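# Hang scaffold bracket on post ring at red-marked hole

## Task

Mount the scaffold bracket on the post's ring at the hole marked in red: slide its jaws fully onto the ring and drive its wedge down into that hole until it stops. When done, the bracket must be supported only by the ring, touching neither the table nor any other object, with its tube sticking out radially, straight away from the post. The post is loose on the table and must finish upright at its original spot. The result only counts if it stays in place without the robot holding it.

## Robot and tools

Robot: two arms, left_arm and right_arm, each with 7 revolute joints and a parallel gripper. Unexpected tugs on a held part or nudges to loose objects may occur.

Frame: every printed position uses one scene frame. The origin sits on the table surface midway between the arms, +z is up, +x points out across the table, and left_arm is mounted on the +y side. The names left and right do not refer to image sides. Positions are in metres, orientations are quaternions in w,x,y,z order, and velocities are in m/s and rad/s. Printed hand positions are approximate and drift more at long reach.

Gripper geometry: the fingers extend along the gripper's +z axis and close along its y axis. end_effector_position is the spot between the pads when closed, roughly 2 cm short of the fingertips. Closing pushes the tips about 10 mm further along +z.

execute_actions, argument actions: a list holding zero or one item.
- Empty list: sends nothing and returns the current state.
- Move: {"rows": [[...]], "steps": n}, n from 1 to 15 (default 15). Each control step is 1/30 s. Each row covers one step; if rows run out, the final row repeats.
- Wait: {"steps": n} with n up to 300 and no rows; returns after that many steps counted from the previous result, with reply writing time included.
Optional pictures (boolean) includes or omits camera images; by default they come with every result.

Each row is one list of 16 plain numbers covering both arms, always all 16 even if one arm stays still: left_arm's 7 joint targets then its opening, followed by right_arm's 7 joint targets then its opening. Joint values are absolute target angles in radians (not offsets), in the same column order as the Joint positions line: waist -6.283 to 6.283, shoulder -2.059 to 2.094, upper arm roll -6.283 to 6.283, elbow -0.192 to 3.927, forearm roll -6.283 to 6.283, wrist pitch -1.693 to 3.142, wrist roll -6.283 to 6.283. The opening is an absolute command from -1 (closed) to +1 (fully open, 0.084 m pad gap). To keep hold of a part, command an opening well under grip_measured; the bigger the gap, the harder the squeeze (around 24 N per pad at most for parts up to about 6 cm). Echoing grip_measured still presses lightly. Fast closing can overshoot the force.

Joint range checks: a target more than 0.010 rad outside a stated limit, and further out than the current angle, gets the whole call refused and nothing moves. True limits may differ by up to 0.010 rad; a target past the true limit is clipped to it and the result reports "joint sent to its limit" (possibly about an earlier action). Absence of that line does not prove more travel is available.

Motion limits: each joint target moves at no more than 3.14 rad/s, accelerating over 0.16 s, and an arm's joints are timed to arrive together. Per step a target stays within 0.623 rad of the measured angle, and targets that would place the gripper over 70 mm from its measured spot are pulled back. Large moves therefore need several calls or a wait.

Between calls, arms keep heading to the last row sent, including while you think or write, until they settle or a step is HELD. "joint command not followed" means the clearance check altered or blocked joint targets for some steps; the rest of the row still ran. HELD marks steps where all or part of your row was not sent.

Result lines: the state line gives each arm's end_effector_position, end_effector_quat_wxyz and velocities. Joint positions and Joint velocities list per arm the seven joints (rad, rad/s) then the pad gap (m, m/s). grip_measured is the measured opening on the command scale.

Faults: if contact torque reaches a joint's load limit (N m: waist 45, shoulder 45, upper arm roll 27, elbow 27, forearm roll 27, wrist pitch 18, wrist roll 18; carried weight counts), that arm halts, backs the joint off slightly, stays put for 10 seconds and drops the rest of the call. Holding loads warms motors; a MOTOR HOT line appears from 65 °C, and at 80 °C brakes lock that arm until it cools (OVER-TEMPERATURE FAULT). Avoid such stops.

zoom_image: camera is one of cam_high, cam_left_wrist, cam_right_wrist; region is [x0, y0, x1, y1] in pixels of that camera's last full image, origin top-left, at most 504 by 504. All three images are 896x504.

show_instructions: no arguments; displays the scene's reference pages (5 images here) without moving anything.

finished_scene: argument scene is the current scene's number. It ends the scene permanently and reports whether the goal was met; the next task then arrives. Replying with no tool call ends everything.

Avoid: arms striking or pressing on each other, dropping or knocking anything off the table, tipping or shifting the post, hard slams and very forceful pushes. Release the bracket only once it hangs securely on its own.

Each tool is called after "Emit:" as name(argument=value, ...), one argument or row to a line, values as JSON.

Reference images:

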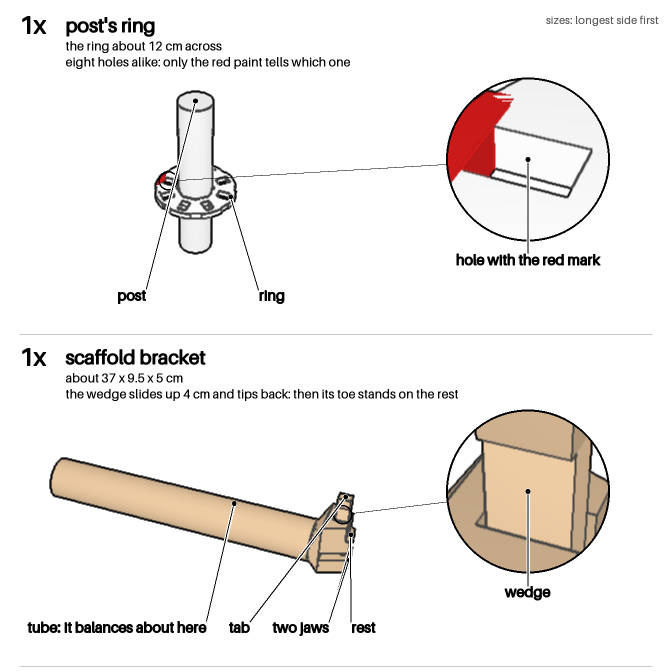

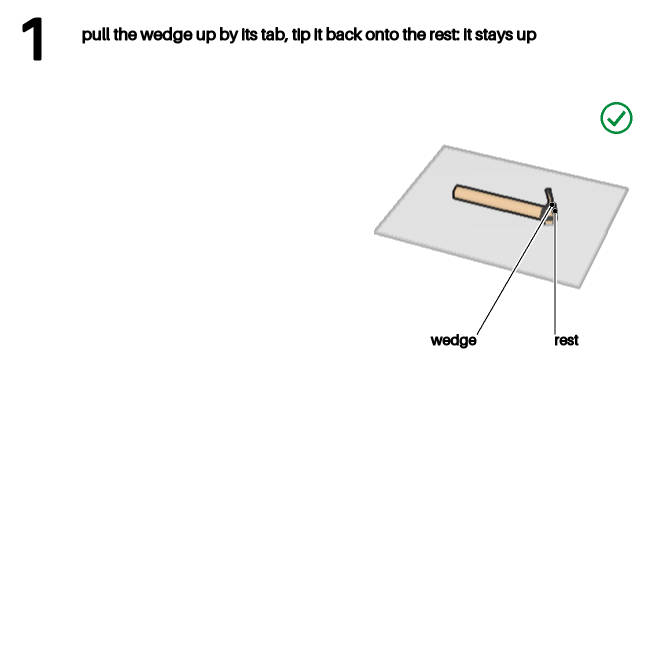

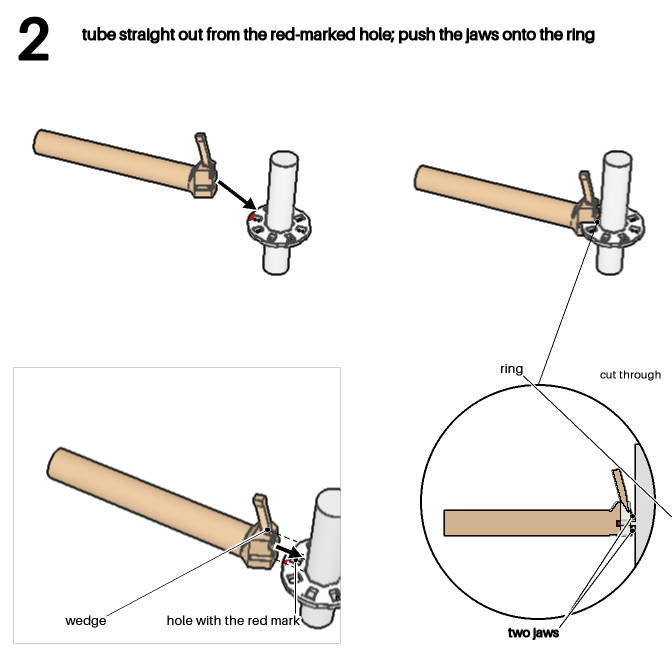

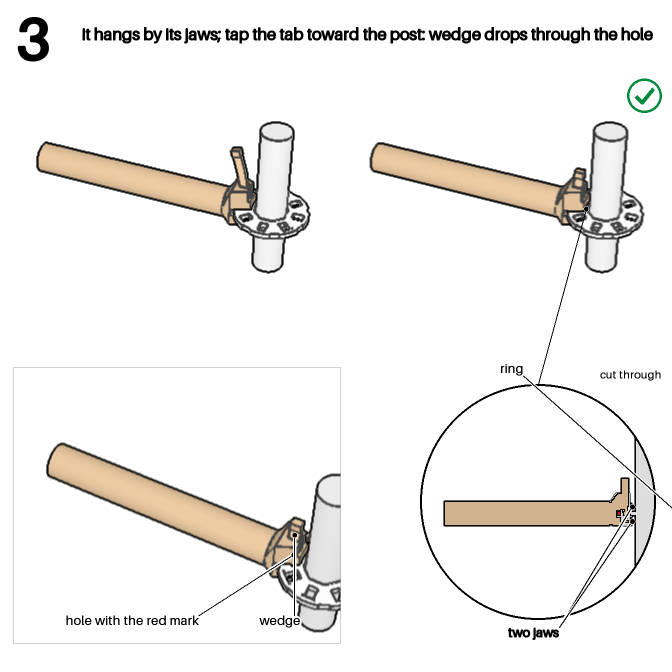

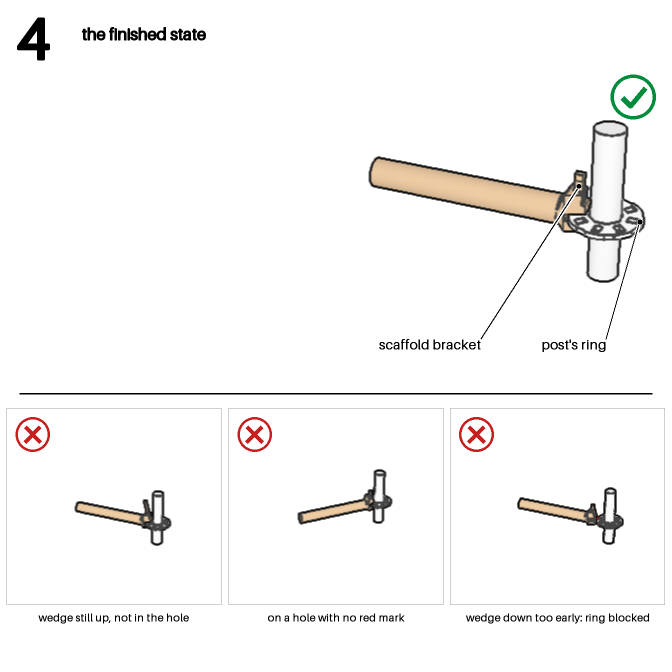

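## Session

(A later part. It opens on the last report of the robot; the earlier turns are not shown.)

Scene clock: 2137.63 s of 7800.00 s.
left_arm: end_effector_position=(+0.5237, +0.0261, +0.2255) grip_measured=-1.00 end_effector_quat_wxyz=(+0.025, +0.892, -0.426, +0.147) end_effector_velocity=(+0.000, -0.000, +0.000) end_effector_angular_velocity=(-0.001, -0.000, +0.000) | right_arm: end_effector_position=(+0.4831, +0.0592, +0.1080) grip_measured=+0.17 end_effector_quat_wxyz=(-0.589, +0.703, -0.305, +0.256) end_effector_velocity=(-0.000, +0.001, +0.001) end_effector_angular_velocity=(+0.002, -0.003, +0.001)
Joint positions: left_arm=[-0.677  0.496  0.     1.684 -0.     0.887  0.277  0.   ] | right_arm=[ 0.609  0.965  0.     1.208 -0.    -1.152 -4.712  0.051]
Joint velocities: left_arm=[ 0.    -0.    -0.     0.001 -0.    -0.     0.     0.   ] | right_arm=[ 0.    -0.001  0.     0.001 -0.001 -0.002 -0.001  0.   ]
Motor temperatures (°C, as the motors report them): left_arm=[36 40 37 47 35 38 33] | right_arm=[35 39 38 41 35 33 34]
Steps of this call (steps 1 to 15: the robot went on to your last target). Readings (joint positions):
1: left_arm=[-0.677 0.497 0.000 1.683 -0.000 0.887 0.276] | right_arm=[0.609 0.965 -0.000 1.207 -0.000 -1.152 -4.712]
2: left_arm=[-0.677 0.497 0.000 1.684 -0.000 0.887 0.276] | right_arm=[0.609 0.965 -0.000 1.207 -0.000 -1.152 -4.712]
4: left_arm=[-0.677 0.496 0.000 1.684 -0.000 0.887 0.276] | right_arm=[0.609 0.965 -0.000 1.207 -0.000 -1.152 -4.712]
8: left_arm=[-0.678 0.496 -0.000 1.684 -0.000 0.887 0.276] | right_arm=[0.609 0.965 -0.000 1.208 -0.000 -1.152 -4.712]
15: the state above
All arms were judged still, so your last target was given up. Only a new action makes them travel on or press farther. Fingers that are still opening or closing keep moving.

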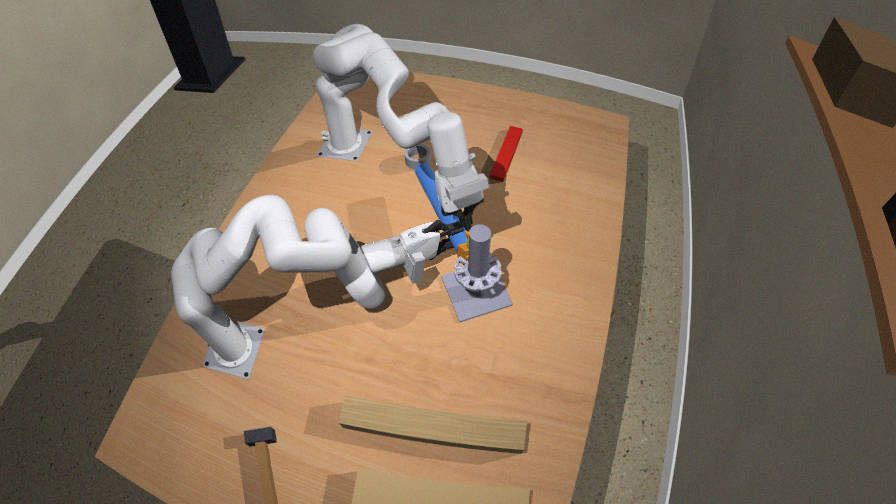

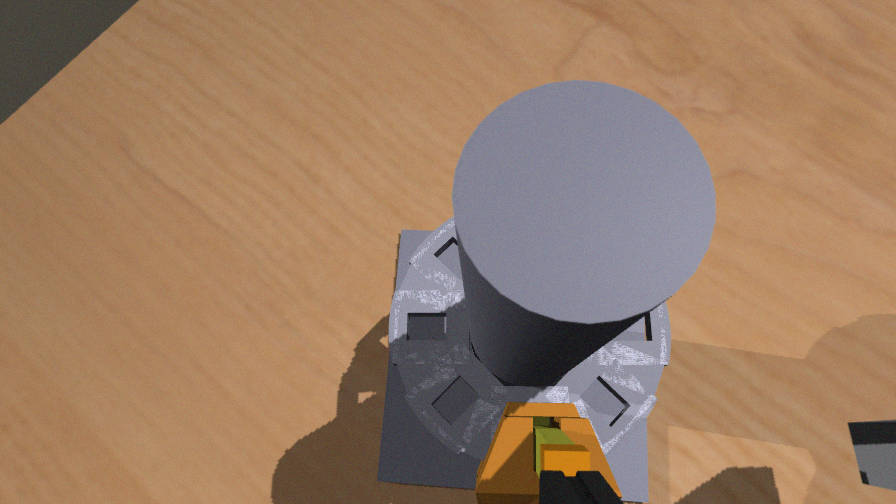

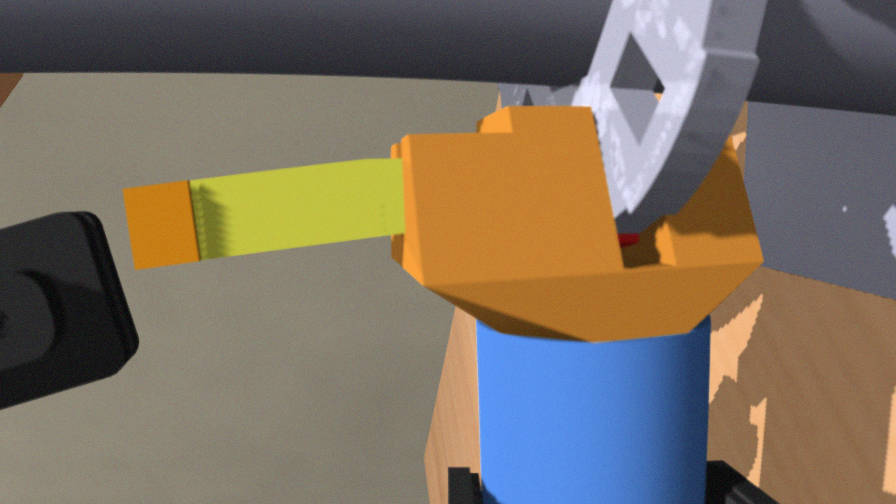

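Emit:
execute_actions(
  actions=[
    {"rows": [[-0.6775,0.4964,0,1.6837,0,0.8873,0.2765,-1,0.6091,0.9626,0,1.2089,0,-1.1537,-4.7124,0.15],[-0.6775,0.4964,0,1.6837,0,0.8873,0.2765,-1,0.6091,0.9620,0,1.2086,0,-1.1534,-4.7124,0.13],[-0.6775,0.4964,0,1.6837,0,0.8873,0.2765,-1,0.6091,0.9614,0,1.2082,0,-1.1532,-4.7124,0.11],[-0.6775,0.4964,0,1.6837,0,0.8873,0.2765,-1,0.6091,0.9608,0,1.2079,0,-1.1529,-4.7124,0.09],[-0.6775,0.4964,0,1.6837,0,0.8873,0.2765,-1,0.6091,0.9602,0,1.2075,0,-1.1527,-4.7124,0.07],[-0.6775,0.4964,0,1.6837,0,0.8873,0.2765,-1,0.6091,0.9596,0,1.2072,0,-1.1524,-4.7124,0.05],[-0.6775,0.4964,0,1.6837,0,0.8873,0.2765,-1,0.6091,0.9590,0,1.2068,0,-1.1522,-4.7124,0.03],[-0.6775,0.4964,0,1.6837,0,0.8873,0.2765,-1,0.6091,0.9584,0,1.2065,0,-1.1519,-4.7124,0.0],[-0.6775,0.4964,0,1.6837,0,0.8873,0.2765,-1,0.6091,0.9578,0,1.2061,0,-1.1517,-4.7124,-0.03],[-0.6775,0.4964,0,1.6837,0,0.8873,0.2765,-1,0.6091,0.9572,0,1.2058,0,-1.1515,-4.7124,-0.06],[-0.6775,0.4964,0,1.6837,0,0.8873,0.2765,-1,0.6091,0.9566,0,1.2054,0,-1.1512,-4.7124,-0.1],[-0.6775,0.4964,0,1.6837,0,0.8873,0.2765,-1,0.6091,0.9560,0,1.2051,0,-1.1510,-4.7124,-0.1],[-0.6775,0.4964,0,1.6837,0,0.8873,0.2765,-1,0.6091,0.9554,0,1.2047,0,-1.1507,-4.7124,-0.1],[-0.6775,0.4964,0,1.6837,0,0.8873,0.2765,-1,0.6091,0.9548,0,1.2044,0,-1.1505,-4.7124,-0.1],[-0.6775,0.4964,0,1.6837,0,0.8873,0.2765,-1,0.6091,0.9543,0,1.2040,0,-1.1502,-4.7124,-0.1]], "steps": 15},
  ],
  pictures=false,
)

Emit:
execute_actions(
  actions=[
    {"steps": 30},
  ],
)

Scene clock: 2157.03 s of 7800.00 s.
left_arm: end_effector_position=(+0.5237, +0.0261, +0.2256) grip_measured=-1.00 end_effector_quat_wxyz=(+0.025, +0.892, -0.426, +0.147) end_effector_velocity=(+0.000, +0.000, +0.000) end_effector_angular_velocity=(-0.000, -0.000, +0.001) | right_arm: end_effector_position=(+0.4832, +0.0593, +0.1108) grip_measured=+0.13 end_effector_quat_wxyz=(-0.590, +0.703, -0.305, +0.256) end_effector_velocity=(-0.000, +0.000, +0.004) end_effector_angular_velocity=(-0.007, +0.002, +0.001)
Joint positions: left_arm=[-0.677  0.496  0.     1.684  0.     0.887  0.277  0.   ] | right_arm=[ 0.609  0.957  0.     1.204  0.    -1.149 -4.712  0.05 ]
Joint velocities: left_arm=[ 0.001 -0.    -0.     0.     0.     0.    -0.     0.   ] | right_arm=[ 0.001 -0.017  0.    -0.011  0.001  0.013 -0.004 -0.   ]
Motor temperatures (°C, as the motors report them): left_arm=[36 40 37 48 35 38 33] | right_arm=[35 40 38 44 35 35 34]
Steps of this call (steps 1 to 90: nothing new was sent; then 15.90 s passed at rest; steps 91 to 105: all 15 steps of this action). Readings (joint positions):
91: left_arm=[-0.677 0.496 -0.000 1.684 0.000 0.887 0.276] | right_arm=[0.609 0.963 0.000 1.209 -0.000 -1.154 -4.712]
92: left_arm=[-0.677 0.496 -0.000 1.684 -0.000 0.887 0.276] | right_arm=[0.609 0.963 0.000 1.209 -0.000 -1.154 -4.712]
94: left_arm=[-0.677 0.496 0.000 1.684 0.000 0.887 0.277] | right_arm=[0.609 0.963 -0.000 1.209 0.000 -1.153 -4.712]
98: left_arm=[-0.677 0.496 -0.000 1.684 -0.000 0.887 0.276] | right_arm=[0.609 0.961 0.000 1.207 0.000 -1.152 -4.712]
105: the state above

Scene clock: 2158.03 s of 7800.00 s.
left_arm: end_effector_position=(+0.5237, +0.0261, +0.2256) grip_measured=-1.00 end_effector_quat_wxyz=(+0.025, +0.892, -0.426, +0.147) end_effector_velocity=(+0.000, +0.000, -0.000) end_effector_angular_velocity=(+0.001, -0.000, -0.001) | right_arm: end_effector_position=(+0.4835, +0.0596, +0.1117) grip_measured=+0.13 end_effector_quat_wxyz=(-0.589, +0.703, -0.305, +0.256) end_effector_velocity=(+0.000, -0.000, +0.000) end_effector_angular_velocity=(+0.000, -0.000, -0.001)
Joint positions: left_arm=[-0.677  0.496 -0.     1.684  0.     0.887  0.276  0.   ] | right_arm=[ 0.609  0.955  0.     1.204 -0.    -1.147 -4.712  0.05 ]
Joint velocities: left_arm=[ 0.     0.     0.    -0.     0.     0.     0.001  0.   ] | right_arm=[ 0.001 -0.    -0.    -0.     0.002 -0.    -0.     0.   ]
Motor temperatures (°C, as the motors report them): left_arm=[36 40 37 48 35 38 33] | right_arm=[35 40 38 44 35 35 34]
Steps of this call (steps 1 to 15: the robot went on to your last target; steps 16 to 30: nothing new was sent). Readings (joint positions):
1: left_arm=[-0.678 0.496 -0.000 1.684 -0.000 0.887 0.277] | right_arm=[0.609 0.956 0.000 1.204 0.000 -1.149 -4.712]
2: left_arm=[-0.677 0.496 0.000 1.684 -0.000 0.887 0.277] | right_arm=[0.609 0.956 0.000 1.204 0.000 -1.148 -4.712]
4: left_arm=[-0.677 0.496 0.000 1.684 0.000 0.887 0.277] | right_arm=[0.609 0.955 0.000 1.204 0.000 -1.148 -4.712]
8: left_arm=[-0.678 0.496 0.000 1.684 0.000 0.887 0.276] | right_arm=[0.609 0.955 0.000 1.203 0.000 -1.148 -4.712]
30: the state above
All arms were judged still, so your last target was given up. Only a new action makes them travel on or press farther. Fingers that are still opening or closing keep moving.

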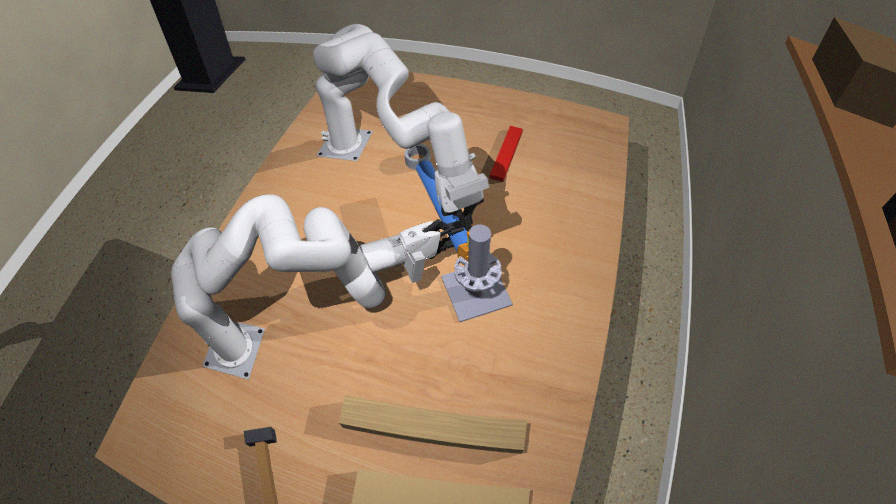

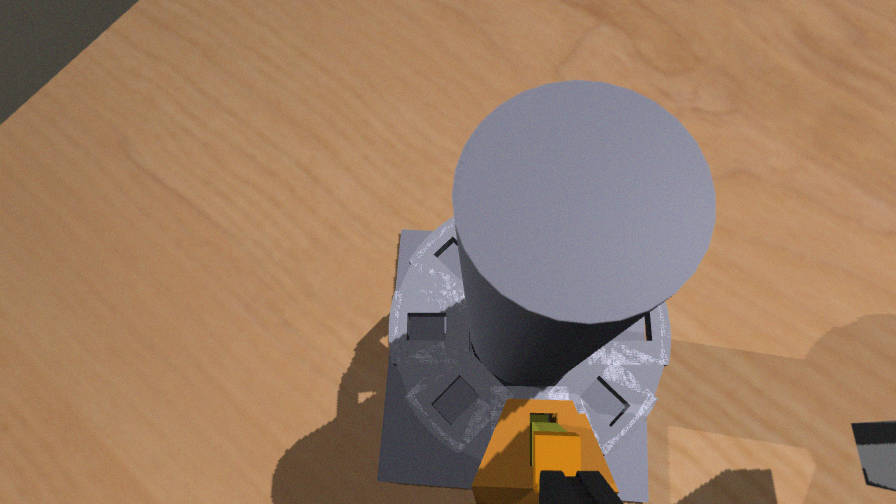

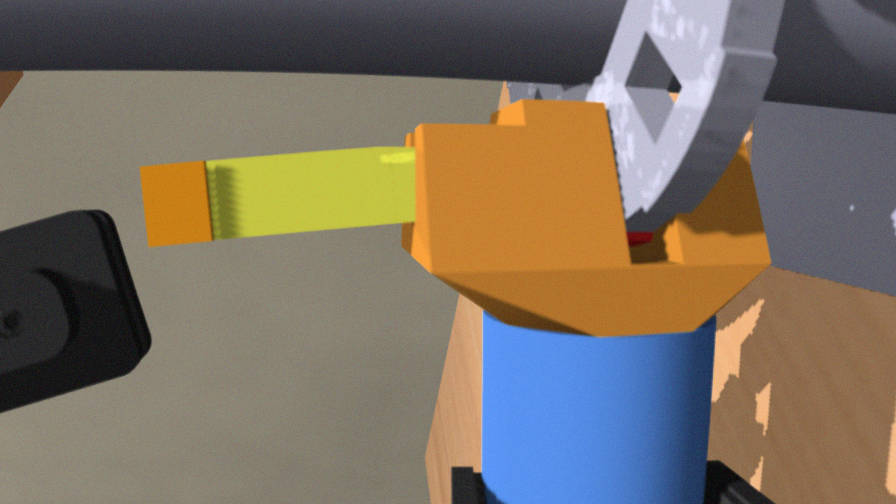

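Emit:
execute_actions(
  actions=[
    {"rows": [[-0.6775,0.4964,0,1.6837,0,0.8873,0.2765,-1,0.6091,0.9543,0,1.2040,0,-1.1502,-4.7124,-0.25],[-0.6775,0.4964,0,1.6837,0,0.8873,0.2765,-1,0.6091,0.9543,0,1.2040,0,-1.1502,-4.7124,-0.4],[-0.6775,0.4964,0,1.6837,0,0.8873,0.2765,-1,0.6091,0.9543,0,1.2040,0,-1.1502,-4.7124,-0.55],[-0.6775,0.4964,0,1.6837,0,0.8873,0.2765,-1,0.6088,0.9543,0,1.2040,0,-1.1502,-4.7124,-0.7],[-0.6775,0.4964,0,1.6837,0,0.8873,0.2765,-1,0.6084,0.9543,0,1.2040,0,-1.1502,-4.7124,-0.7],[-0.6775,0.4964,0,1.6837,0,0.8873,0.2765,-1,0.6080,0.9543,0,1.2040,0,-1.1502,-4.7124,-0.7],[-0.6775,0.4964,0,1.6837,0,0.8873,0.2765,-1,0.6076,0.9543,0,1.2040,0,-1.1502,-4.7124,-0.7],[-0.6775,0.4964,0,1.6837,0,0.8873,0.2765,-1,0.6072,0.9543,0,1.2040,0,-1.1502,-4.7124,-0.7],[-0.6775,0.4964,0,1.6837,0,0.8873,0.2765,-1,0.6068,0.9543,0,1.2040,0,-1.1502,-4.7124,-0.7],[-0.6775,0.4964,0,1.6837,0,0.8873,0.2765,-1,0.6064,0.9543,0,1.2040,0,-1.1502,-4.7124,-0.7],[-0.6775,0.4964,0,1.6837,0,0.8873,0.2765,-1,0.6060,0.9543,0,1.2040,0,-1.1502,-4.7124,-0.7],[-0.6775,0.4964,0,1.6837,0,0.8873,0.2765,-1,0.6056,0.9543,0,1.2040,0,-1.1502,-4.7124,-0.7],[-0.6775,0.4964,0,1.6837,0,0.8873,0.2765,-1,0.6053,0.9543,0,1.2040,0,-1.1502,-4.7124,-0.7]], "steps": 15},
  ],
  pictures=false,
)

Emit:
execute_actions(
  actions=[
    {"steps": 30},
  ],
)

Scene clock: 2177.60 s of 7800.00 s.
left_arm: end_effector_position=(+0.5237, +0.0261, +0.2256) grip_measured=-1.00 end_effector_quat_wxyz=(+0.025, +0.892, -0.426, +0.147) end_effector_velocity=(-0.001, -0.000, -0.000) end_effector_angular_velocity=(+0.000, +0.001, -0.001) | right_arm: end_effector_position=(+0.4845, +0.0587, +0.1118) grip_measured=+0.13 end_effector_quat_wxyz=(-0.589, +0.702, -0.306, +0.256) end_effector_velocity=(+0.001, -0.001, -0.000) end_effector_angular_velocity=(-0.001, -0.000, +0.000)
Joint positions: left_arm=[-0.678  0.496  0.     1.684  0.     0.887  0.277  0.   ] | right_arm=[ 0.606  0.955  0.001  1.204 -0.001 -1.147 -4.712  0.05 ]
Joint velocities: left_arm=[-0.     0.    -0.001 -0.001  0.    -0.    -0.     0.   ] | right_arm=[-0.005 -0.     0.003 -0.    -0.003  0.001 -0.003  0.   ]
Motor temperatures (°C, as the motors report them): left_arm=[36 40 37 48 35 38 33] | right_arm=[35 42 38 46 35 38 34]
Steps of this call (steps 1 to 90: nothing new was sent; then 16.07 s passed at rest; steps 91 to 105: all 15 steps of this action). Readings (joint positions):
91: left_arm=[-0.678 0.496 0.000 1.684 -0.000 0.887 0.277] | right_arm=[0.609 0.955 0.000 1.204 -0.000 -1.147 -4.712]
92: left_arm=[-0.677 0.496 -0.000 1.684 -0.000 0.887 0.276] | right_arm=[0.609 0.955 0.000 1.204 -0.000 -1.147 -4.712]
94: left_arm=[-0.677 0.496 -0.000 1.684 -0.000 0.887 0.277] | right_arm=[0.609 0.955 0.000 1.204 -0.000 -1.147 -4.712]
98: left_arm=[-0.677 0.496 -0.000 1.684 0.000 0.887 0.276] | right_arm=[0.609 0.955 0.000 1.204 -0.000 -1.147 -4.712]
105: the state above

Scene clock: 2178.60 s of 7800.00 s.
left_arm: end_effector_position=(+0.5237, +0.0261, +0.2256) grip_measured=-1.00 end_effector_quat_wxyz=(+0.025, +0.892, -0.426, +0.147) end_effector_velocity=(-0.000, -0.000, +0.000) end_effector_angular_velocity=(-0.000, +0.000, -0.000) | right_arm: end_effector_position=(+0.4866, +0.0564, +0.1118) grip_measured=+0.13 end_effector_quat_wxyz=(-0.588, +0.702, -0.307, +0.258) end_effector_velocity=(-0.001, +0.001, -0.000) end_effector_angular_velocity=(-0.001, -0.000, +0.002)
Joint positions: left_arm=[-0.677  0.496  0.     1.684  0.     0.887  0.277  0.   ] | right_arm=[ 0.604  0.955 -0.002  1.204  0.001 -1.147 -4.712  0.05 ]
Joint velocities: left_arm=[-0.  0. -0.  0. -0.  0.  0.  0.] | right_arm=[ 0.001  0.     0.002 -0.     0.001 -0.    -0.002 -0.   ]
Motor temperatures (°C, as the motors report them): left_arm=[36 40 37 48 35 38 33] | right_arm=[35 42 38 46 35 38 34]
Steps of this call (steps 1 to 15: the robot went on to your last target; steps 16 to 30: nothing new was sent). Readings (joint positions):
1: left_arm=[-0.677 0.496 -0.000 1.684 0.000 0.887 0.277] | right_arm=[0.606 0.955 0.001 1.204 -0.001 -1.147 -4.712]
2: left_arm=[-0.678 0.496 0.000 1.684 -0.000 0.887 0.276] | right_arm=[0.606 0.955 0.001 1.204 -0.001 -1.147 -4.712]
4: left_arm=[-0.677 0.496 0.000 1.684 -0.000 0.887 0.277] | right_arm=[0.606 0.955 0.001 1.204 -0.001 -1.147 -4.712]
8: left_arm=[-0.677 0.496 -0.000 1.684 0.000 0.887 0.276] | right_arm=[0.606 0.955 0.001 1.204 -0.000 -1.147 -4.712]
30: the state above
All arms were judged still, so your last target was given up. Only a new action makes them travel on or press farther. Fingers that are still opening or closing keep moving.

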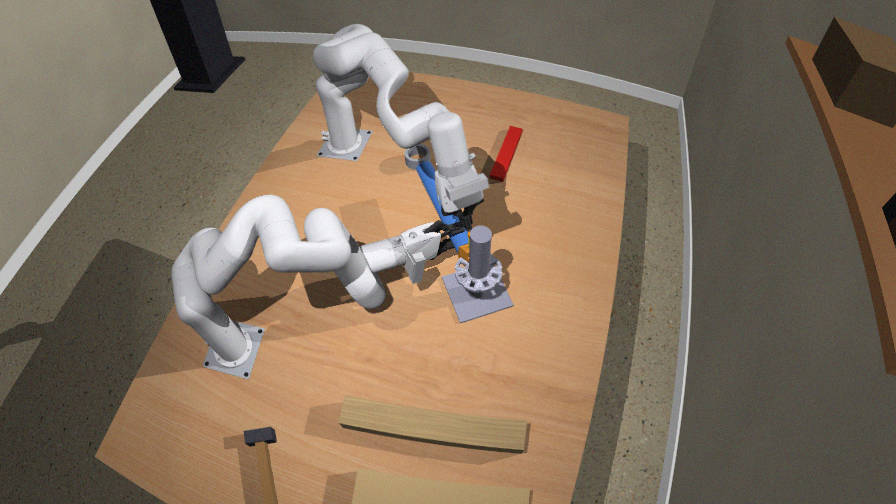

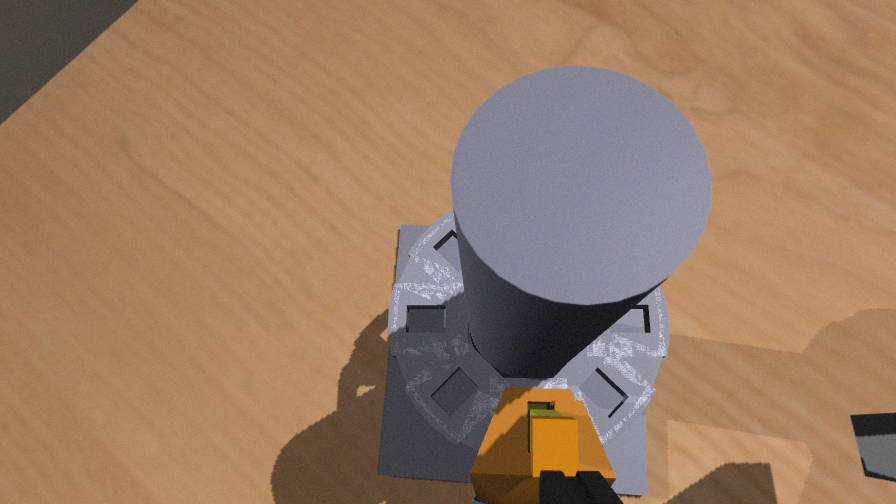

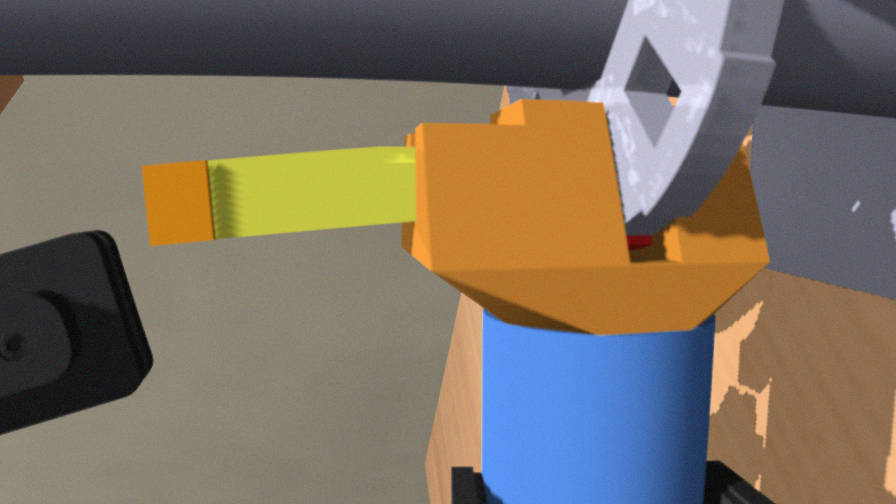

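Emit:
execute_actions(
  actions=[
    {"rows": [[-0.6771,0.4928,0,1.6782,0,0.8854,0.2769,-1,0.6053,0.9543,0,1.2040,0,-1.1502,-4.7124,-0.7],[-0.6765,0.4875,0,1.6700,0,0.8826,0.2775,-1,0.6053,0.9543,0,1.2040,0,-1.1502,-4.7124,-0.7],[-0.6759,0.4822,0,1.6619,0,0.8797,0.2781,-1,0.6053,0.9543,0,1.2040,0,-1.1502,-4.7124,-0.7],[-0.6755,0.4779,0,1.6553,0,0.8775,0.2785,-1,0.6053,0.9543,0,1.2040,0,-1.1502,-4.7124,-0.7],[-0.6752,0.4757,0,1.6491,0,0.8735,0.2788,-1,0.6053,0.9543,0,1.2040,0,-1.1502,-4.7124,-0.7],[-0.6752,0.4768,0,1.6465,0,0.8698,0.2788,-1,0.6053,0.9543,0,1.2040,0,-1.1502,-4.7124,-0.7],[-0.6752,0.4783,0,1.6430,0,0.8648,0.2788,-1,0.6053,0.9543,0,1.2040,0,-1.1502,-4.7124,-0.7],[-0.6752,0.4798,0,1.6395,0,0.8598,0.2788,-1,0.6053,0.9543,0,1.2040,0,-1.1502,-4.7124,-0.7],[-0.6752,0.4813,0,1.6360,0,0.8548,0.2788,-1,0.6053,0.9543,0,1.2040,0,-1.1502,-4.7124,-0.7],[-0.6752,0.4828,0,1.6325,0,0.8498,0.2788,-1,0.6053,0.9543,0,1.2040,0,-1.1502,-4.7124,-0.7],[-0.6752,0.4842,0,1.6290,0,0.8448,0.2788,-1,0.6053,0.9543,0,1.2040,0,-1.1502,-4.7124,-0.7],[-0.6752,0.4855,0,1.6260,0,0.8406,0.2788,-1,0.6053,0.9543,0,1.2040,0,-1.1502,-4.7124,-0.7],[-0.6752,0.4864,0,1.6238,0,0.8375,0.2788,-1,0.6053,0.9543,0,1.2040,0,-1.1502,-4.7124,-0.7],[-0.6752,0.4868,0,1.6228,0,0.8361,0.2788,-1,0.6053,0.9543,0,1.2040,0,-1.1502,-4.7124,-0.7]], "steps": 15},
  ],
  pictures=false,
)

Emit:
execute_actions(
  actions=[
    {"steps": 10},
  ],
)

Scene clock: 2211.27 s of 7800.00 s.
left_arm: end_effector_position=(+0.5198, +0.0307, +0.2114) grip_measured=-1.00 end_effector_quat_wxyz=(+0.025, +0.893, -0.426, +0.146) end_effector_velocity=(-0.003, +0.002, -0.040) end_effector_angular_velocity=(+0.008, +0.011, -0.000) | right_arm: end_effector_position=(+0.4853, +0.0578, +0.1120) grip_measured=+0.13 end_effector_quat_wxyz=(-0.589, +0.702, -0.307, +0.257) end_effector_velocity=(+0.000, -0.000, +0.000) end_effector_angular_velocity=(-0.002, -0.002, -0.000)
Joint positions: left_arm=[-0.675  0.486 -0.     1.627 -0.     0.843  0.279  0.   ] | right_arm=[ 0.605  0.954  0.     1.204 -0.    -1.147 -4.712  0.05 ]
Joint velocities: left_arm=[ 0.     0.028 -0.    -0.068  0.    -0.082  0.     0.   ] | right_arm=[-0.001 -0.    -0.     0.    -0.001  0.    -0.002  0.   ]
Motor temperatures (°C, as the motors report them): left_arm=[36 40 37 48 35 38 33] | right_arm=[35 42 38 47 35 40 34]
Steps of this call (steps 1 to 90: nothing new was sent; then 29.17 s passed at rest; steps 91 to 105: all 15 steps of this action). Readings (joint positions):
91: left_arm=[-0.677 0.496 -0.000 1.684 -0.000 0.887 0.277] | right_arm=[0.605 0.954 0.000 1.204 -0.000 -1.147 -4.712]
92: left_arm=[-0.677 0.496 -0.000 1.682 -0.000 0.887 0.277] | right_arm=[0.605 0.954 0.000 1.204 -0.000 -1.147 -4.712]
94: left_arm=[-0.677 0.490 -0.000 1.674 -0.000 0.884 0.277] | right_arm=[0.605 0.954 0.000 1.204 -0.000 -1.147 -4.712]
98: left_arm=[-0.675 0.479 0.000 1.653 0.000 0.873 0.278] | right_arm=[0.605 0.954 0.000 1.204 -0.000 -1.147 -4.712]
105: the state above

Scene clock: 2211.60 s of 7800.00 s.
left_arm: end_effector_position=(+0.5201, +0.0306, +0.2099) grip_measured=-1.00 end_effector_quat_wxyz=(+0.025, +0.892, -0.426, +0.148) end_effector_velocity=(-0.001, +0.001, -0.003) end_effector_angular_velocity=(+0.003, +0.004, +0.000) | right_arm: end_effector_position=(+0.4853, +0.0578, +0.1120) grip_measured=+0.13 end_effector_quat_wxyz=(-0.589, +0.702, -0.307, +0.257) end_effector_velocity=(-0.000, +0.000, +0.000) end_effector_angular_velocity=(+0.000, -0.001, +0.001)
Joint positions: left_arm=[-0.675  0.487 -0.     1.623  0.     0.836  0.279  0.   ] | right_arm=[ 0.605  0.954  0.     1.204 -0.    -1.147 -4.712  0.05 ]
Joint velocities: left_arm=[-0.     0.002  0.    -0.004  0.    -0.001 -0.001  0.   ] | right_arm=[ 0.    -0.     0.     0.001 -0.     0.    -0.    -0.   ]
Motor temperatures (°C, as the motors report them): left_arm=[36 40 37 48 35 38 33] | right_arm=[35 42 38 47 35 40 34]
Steps of this call (steps 1 to 10: the robot went on to your last target). Readings (joint positions):
1: left_arm=[-0.675 0.486 -0.000 1.625 -0.000 0.841 0.279] | right_arm=[0.605 0.954 0.000 1.204 -0.000 -1.147 -4.712]
2: left_arm=[-0.675 0.487 -0.000 1.624 -0.000 0.839 0.279] | right_arm=[0.605 0.954 0.000 1.204 -0.000 -1.147 -4.712]
4: left_arm=[-0.675 0.487 -0.000 1.624 -0.000 0.838 0.279] | right_arm=[0.605 0.954 0.000 1.204 -0.000 -1.147 -4.712]
8: left_arm=[-0.675 0.486 -0.000 1.623 0.000 0.836 0.279] | right_arm=[0.605 0.954 0.000 1.204 -0.000 -1.147 -4.712]
10: the state above

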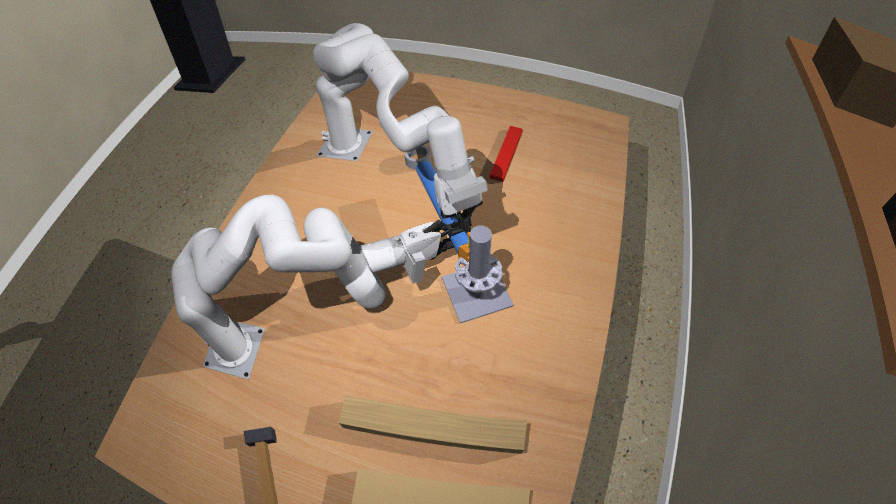

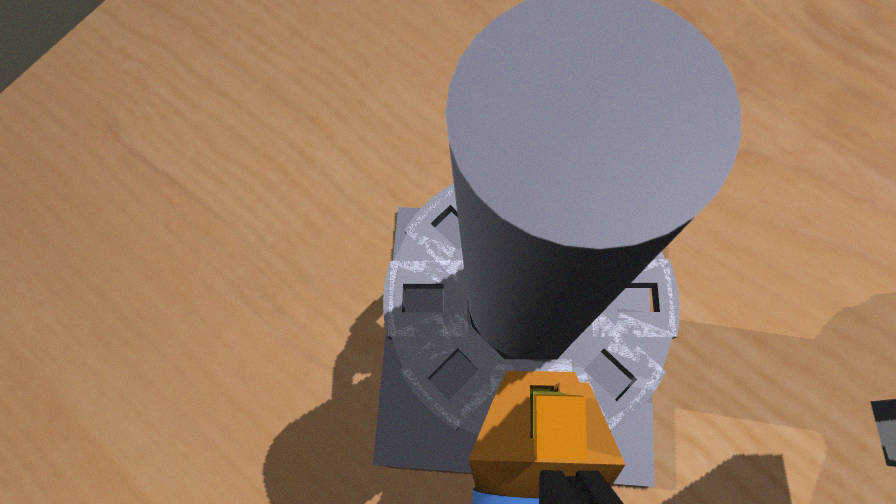

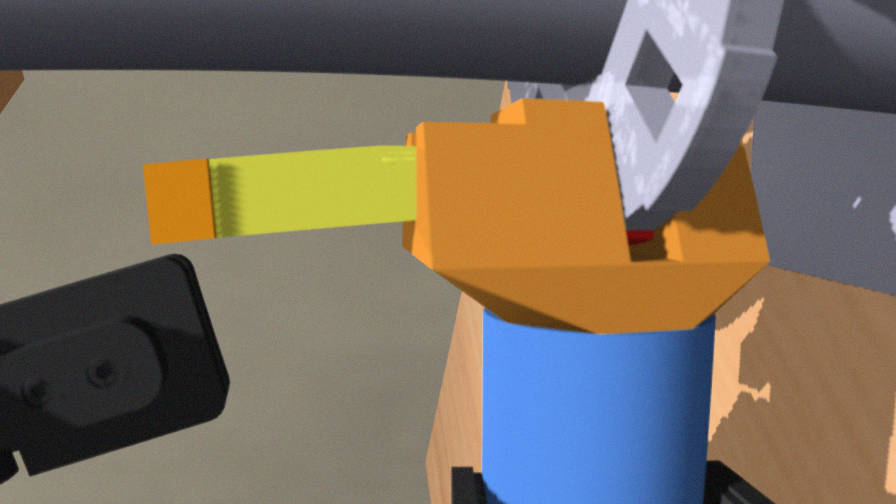

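Emit:
execute_actions(
  actions=[
    {"rows": [[-0.6754,0.4886,0,1.6255,0,0.8370,0.2786,-1,0.6053,0.9543,0,1.2040,0,-1.1502,-4.7124,-0.7],[-0.6756,0.4907,0,1.6288,0,0.8382,0.2784,-1,0.6053,0.9543,0,1.2040,0,-1.1502,-4.7124,-0.7],[-0.6759,0.4929,0,1.6321,0,0.8393,0.2781,-1,0.6053,0.9543,0,1.2040,0,-1.1502,-4.7124,-0.7],[-0.6761,0.4950,0,1.6354,0,0.8404,0.2779,-1,0.6053,0.9543,0,1.2040,0,-1.1502,-4.7124,-0.7],[-0.6763,0.4971,0,1.6386,0,0.8416,0.2777,-1,0.6053,0.9543,0,1.2040,0,-1.1502,-4.7124,-0.7],[-0.6766,0.4993,0,1.6419,0,0.8427,0.2774,-1,0.6053,0.9543,0,1.2040,0,-1.1502,-4.7124,-0.7],[-0.6768,0.5014,0,1.6452,0,0.8438,0.2772,-1,0.6053,0.9543,0,1.2040,0,-1.1502,-4.7124,-0.7],[-0.6770,0.5035,0,1.6485,0,0.8450,0.2770,-1,0.6053,0.9543,0,1.2040,0,-1.1502,-4.7124,-0.7],[-0.6773,0.5057,0,1.6517,0,0.8461,0.2767,-1,0.6053,0.9543,0,1.2040,0,-1.1502,-4.7124,-0.7],[-0.6775,0.5078,0,1.6550,0,0.8473,0.2765,-1,0.6053,0.9543,0,1.2040,0,-1.1502,-4.7124,-0.7],[-0.6777,0.5099,0,1.6583,0,0.8484,0.2763,-1,0.6053,0.9543,0,1.2040,0,-1.1502,-4.7124,-0.7],[-0.6779,0.5117,0,1.6610,0,0.8493,0.2761,-1,0.6053,0.9543,0,1.2040,0,-1.1502,-4.7124,-0.7]], "steps": 15},
  ],
  pictures=false,
)

Emit:
execute_actions(
  actions=[
    {"steps": 10},
  ],
)

Scene clock: 2233.73 s of 7800.00 s.
left_arm: end_effector_position=(+0.5241, +0.0256, +0.2095) grip_measured=-1.00 end_effector_quat_wxyz=(+0.025, +0.892, -0.426, +0.147) end_effector_velocity=(+0.004, -0.004, -0.000) end_effector_angular_velocity=(-0.000, +0.001, +0.001) | right_arm: end_effector_position=(+0.4854, +0.0577, +0.1120) grip_measured=+0.13 end_effector_quat_wxyz=(-0.589, +0.702, -0.307, +0.257) end_effector_velocity=(-0.000, +0.000, -0.000) end_effector_angular_velocity=(-0.000, -0.000, +0.002)
Joint positions: left_arm=[-0.678  0.51  -0.     1.658  0.     0.848  0.276  0.   ] | right_arm=[ 0.605  0.954  0.     1.204  0.    -1.147 -4.712  0.05 ]
Joint velocities: left_arm=[-0.001  0.023  0.001  0.035 -0.     0.012 -0.002  0.   ] | right_arm=[ 0.001  0.    -0.     0.    -0.001 -0.     0.     0.   ]
Motor temperatures (°C, as the motors report them): left_arm=[36 40 37 48 35 38 33] | right_arm=[35 43 38 47 35 41 34]
Steps of this call (steps 1 to 15: the robot went on to your last target; steps 16 to 90: nothing new was sent; then 18.63 s passed at rest; steps 91 to 105: all 15 steps of this action). Readings (joint positions):
91: left_arm=[-0.675 0.487 0.000 1.623 -0.000 0.836 0.279] | right_arm=[0.605 0.954 0.000 1.204 -0.000 -1.147 -4.712]
92: left_arm=[-0.675 0.487 0.000 1.624 -0.000 0.836 0.279] | right_arm=[0.605 0.954 0.000 1.204 -0.000 -1.147 -4.712]
94: left_arm=[-0.675 0.490 0.000 1.627 0.000 0.838 0.278] | right_arm=[0.605 0.954 0.000 1.204 -0.000 -1.147 -4.712]
98: left_arm=[-0.676 0.497 -0.000 1.639 0.000 0.842 0.278] | right_arm=[0.605 0.954 0.000 1.204 -0.000 -1.147 -4.712]
105: the state above

Scene clock: 2234.07 s of 7800.00 s.
left_arm: end_effector_position=(+0.5244, +0.0253, +0.2096) grip_measured=-1.00 end_effector_quat_wxyz=(+0.025, +0.892, -0.426, +0.147) end_effector_velocity=(-0.000, -0.001, +0.001) end_effector_angular_velocity=(-0.002, -0.001, -0.001) | right_arm: end_effector_position=(+0.4854, +0.0577, +0.1120) grip_measured=+0.13 end_effector_quat_wxyz=(-0.589, +0.702, -0.307, +0.257) end_effector_velocity=(-0.000, +0.000, +0.000) end_effector_angular_velocity=(-0.001, -0.002, +0.001)
Joint positions: left_arm=[-0.678  0.512 -0.     1.661 -0.     0.849  0.276  0.   ] | right_arm=[ 0.605  0.954  0.     1.204 -0.    -1.147 -4.712  0.05 ]
Joint velocities: left_arm=[-0.001  0.001 -0.001  0.003 -0.     0.     0.     0.   ] | right_arm=[ 0.    -0.001  0.    -0.     0.    -0.    -0.002  0.   ]
Motor temperatures (°C, as the motors report them): left_arm=[36 40 37 48 35 38 33] | right_arm=[35 43 38 47 35 41 34]
Steps of this call (steps 1 to 10: the robot went on to your last target). Readings (joint positions):
1: left_arm=[-0.678 0.511 -0.000 1.659 0.000 0.849 0.276] | right_arm=[0.605 0.954 0.000 1.204 0.000 -1.147 -4.712]
2: left_arm=[-0.678 0.511 -0.000 1.660 -0.000 0.849 0.276] | right_arm=[0.605 0.954 0.000 1.204 -0.000 -1.147 -4.712]
4: left_arm=[-0.678 0.511 -0.000 1.660 -0.000 0.849 0.276] | right_arm=[0.605 0.954 0.000 1.204 -0.000 -1.147 -4.712]
8: left_arm=[-0.678 0.512 0.000 1.661 -0.000 0.849 0.276] | right_arm=[0.605 0.954 0.000 1.204 -0.000 -1.147 -4.712]
10: the state above

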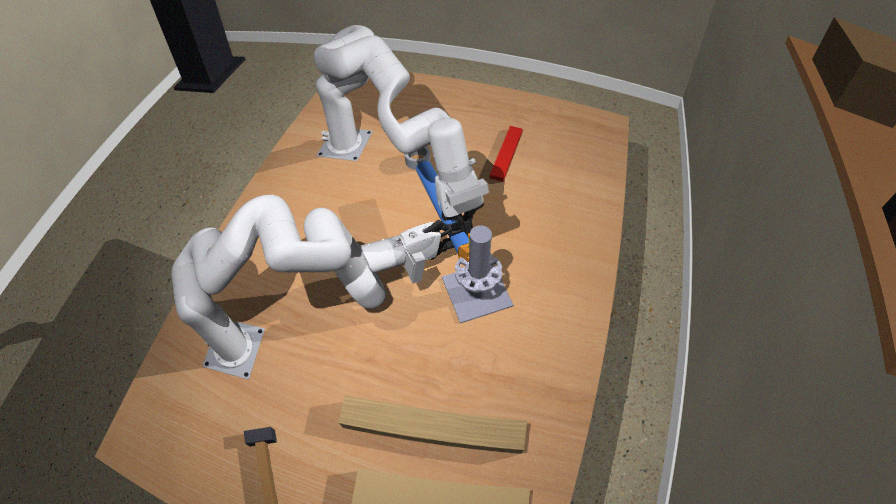

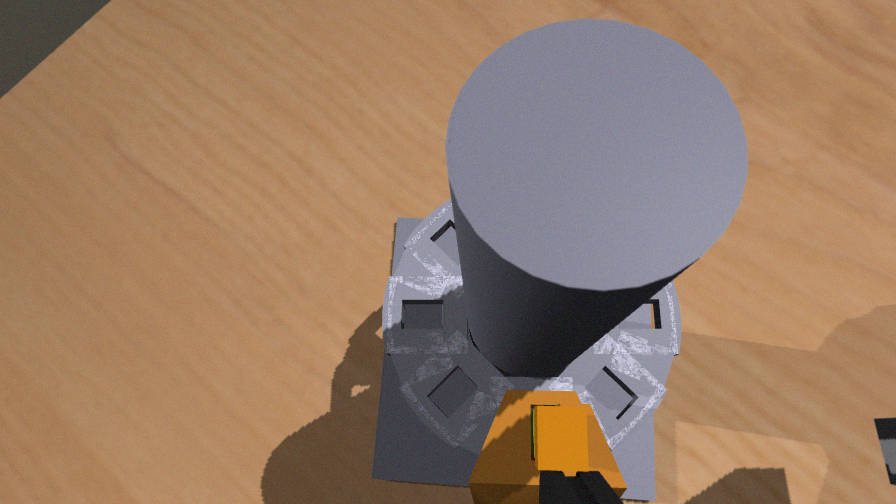

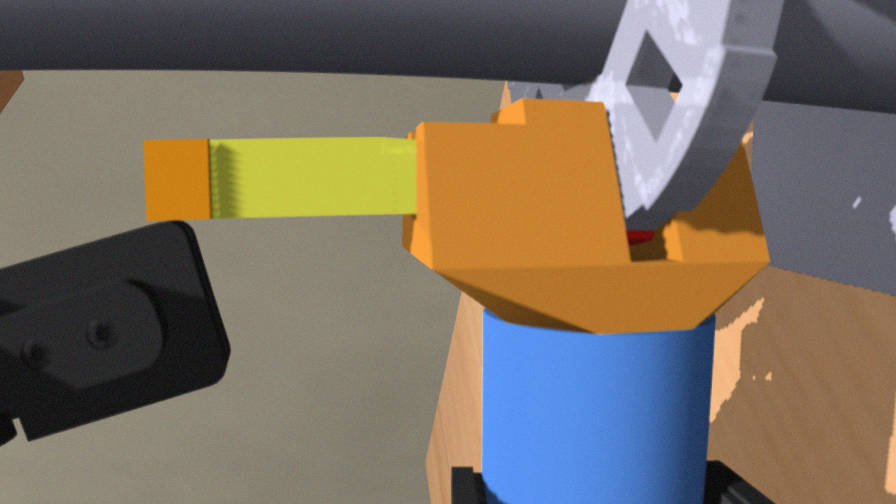

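Emit:
execute_actions(
  actions=[
    {"rows": [[-0.6779,0.5117,0,1.6610,0,0.8493,0.2761,-1,0.6051,0.9543,0,1.2040,0,-1.1502,-4.7124,-0.7],[-0.6779,0.5117,0,1.6610,0,0.8493,0.2761,-1,0.6049,0.9543,0,1.2040,0,-1.1502,-4.7124,-0.7],[-0.6779,0.5117,0,1.6610,0,0.8493,0.2761,-1,0.6047,0.9543,0,1.2040,0,-1.1502,-4.7124,-0.7],[-0.6779,0.5117,0,1.6610,0,0.8493,0.2761,-1,0.6045,0.9543,0,1.2040,0,-1.1502,-4.7124,-0.7],[-0.6779,0.5117,0,1.6610,0,0.8493,0.2761,-1,0.6043,0.9543,0,1.2040,0,-1.1502,-4.7124,-0.7],[-0.6779,0.5117,0,1.6610,0,0.8493,0.2761,-1,0.6041,0.9543,0,1.2040,0,-1.1502,-4.7124,-0.7],[-0.6779,0.5117,0,1.6610,0,0.8493,0.2761,-1,0.6039,0.9543,0,1.2040,0,-1.1502,-4.7124,-0.7],[-0.6779,0.5117,0,1.6610,0,0.8493,0.2761,-1,0.6037,0.9543,0,1.2040,0,-1.1502,-4.7124,-0.7],[-0.6779,0.5117,0,1.6610,0,0.8493,0.2761,-1,0.6035,0.9543,0,1.2040,0,-1.1502,-4.7124,-0.7],[-0.6779,0.5117,0,1.6610,0,0.8493,0.2761,-1,0.6033,0.9543,0,1.2040,0,-1.1502,-4.7124,-0.7]], "steps": 15},
  ],
  pictures=false,
)

Emit:
execute_actions(
  actions=[
    {"steps": 30},
  ],
)

Scene clock: 2251.80 s of 7800.00 s.
left_arm: end_effector_position=(+0.5245, +0.0253, +0.2096) grip_measured=-1.00 end_effector_quat_wxyz=(+0.025, +0.892, -0.426, +0.147) end_effector_velocity=(+0.000, +0.000, -0.000) end_effector_angular_velocity=(+0.000, -0.000, -0.000) | right_arm: end_effector_position=(+0.4856, +0.0575, +0.1121) grip_measured=+0.13 end_effector_quat_wxyz=(-0.589, +0.702, -0.307, +0.257) end_effector_velocity=(+0.001, -0.000, +0.000) end_effector_angular_velocity=(-0.001, -0.001, -0.000)
Joint positions: left_arm=[-0.678  0.512  0.     1.661  0.     0.849  0.276  0.   ] | right_arm=[ 0.604  0.954  0.001  1.204 -0.    -1.147 -4.712  0.05 ]
Joint velocities: left_arm=[ 0.001  0.     0.    -0.    -0.    -0.     0.001  0.   ] | right_arm=[-0.001 -0.001 -0.     0.    -0.001  0.    -0.001  0.   ]
Motor temperatures (°C, as the motors report them): left_arm=[36 40 37 48 35 38 33] | right_arm=[35 43 38 47 35 41 34]
Steps of this call (steps 1 to 15: the robot went on to your last target; steps 16 to 90: nothing new was sent; then 14.23 s passed at rest; steps 91 to 105: all 15 steps of this action). Readings (joint positions):
91: left_arm=[-0.678 0.512 0.000 1.661 0.000 0.849 0.276] | right_arm=[0.605 0.954 0.000 1.204 -0.000 -1.147 -4.712]
92: left_arm=[-0.678 0.512 0.000 1.661 -0.000 0.849 0.276] | right_arm=[0.605 0.954 0.000 1.204 -0.000 -1.147 -4.712]
94: left_arm=[-0.678 0.512 -0.000 1.661 -0.000 0.849 0.276] | right_arm=[0.605 0.954 0.000 1.204 -0.000 -1.147 -4.712]
98: left_arm=[-0.678 0.512 -0.000 1.661 -0.000 0.849 0.276] | right_arm=[0.605 0.954 0.000 1.204 -0.000 -1.147 -4.712]
105: the state above

Scene clock: 2252.80 s of 7800.00 s.
left_arm: end_effector_position=(+0.5245, +0.0253, +0.2096) grip_measured=-1.00 end_effector_quat_wxyz=(+0.025, +0.892, -0.426, +0.147) end_effector_velocity=(+0.000, -0.000, +0.000) end_effector_angular_velocity=(+0.000, -0.001, -0.000) | right_arm: end_effector_position=(+0.4860, +0.0572, +0.1121) grip_measured=+0.13 end_effector_quat_wxyz=(-0.589, +0.702, -0.307, +0.257) end_effector_velocity=(+0.000, -0.000, +0.000) end_effector_angular_velocity=(+0.001, +0.000, +0.000)
Joint positions: left_arm=[-0.678  0.512 -0.     1.661  0.     0.849  0.276  0.   ] | right_arm=[ 0.604  0.954  0.     1.204 -0.    -1.147 -4.712  0.05 ]
Joint velocities: left_arm=[ 0.    -0.    -0.     0.     0.001 -0.    -0.     0.   ] | right_arm=[-0.001 -0.001 -0.    -0.    -0.001  0.     0.001  0.   ]
Motor temperatures (°C, as the motors report them): left_arm=[36 40 37 48 35 38 33] | right_arm=[35 43 38 47 35 41 34]
Steps of this call (steps 1 to 15: the robot went on to your last target; steps 16 to 30: nothing new was sent). Readings (joint positions):
1: left_arm=[-0.678 0.512 0.000 1.661 0.000 0.849 0.276] | right_arm=[0.604 0.954 0.001 1.204 -0.000 -1.147 -4.712]
2: left_arm=[-0.678 0.512 0.000 1.661 0.000 0.849 0.276] | right_arm=[0.604 0.954 0.001 1.204 -0.000 -1.147 -4.712]
4: left_arm=[-0.678 0.512 0.000 1.661 0.000 0.849 0.276] | right_arm=[0.604 0.954 0.001 1.204 -0.000 -1.147 -4.712]
8: left_arm=[-0.678 0.512 0.000 1.661 0.000 0.849 0.276] | right_arm=[0.604 0.954 0.001 1.204 -0.000 -1.147 -4.712]
30: the state above
All arms were judged still, so your last target was given up. Only a new action makes them travel on or press farther. Fingers that are still opening or closing keep moving.

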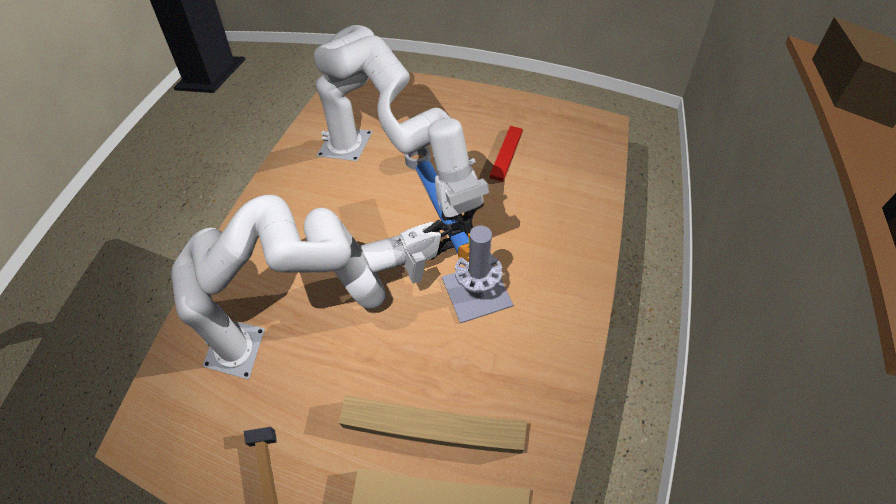

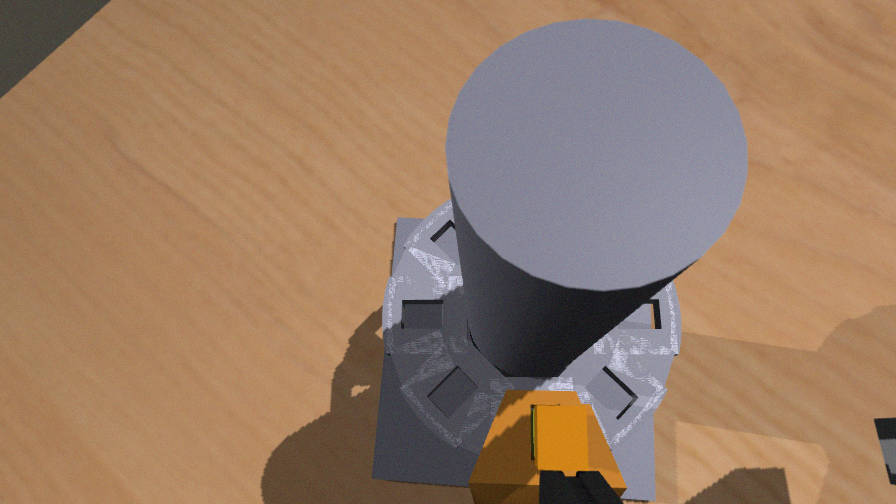

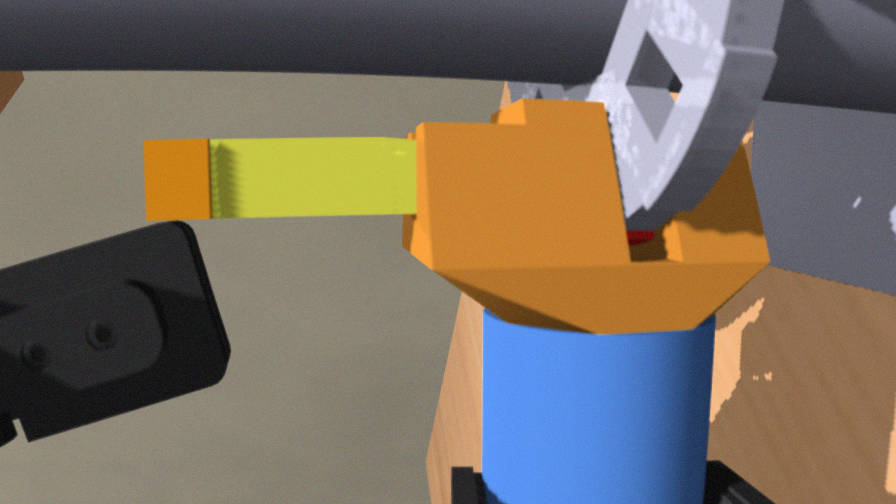

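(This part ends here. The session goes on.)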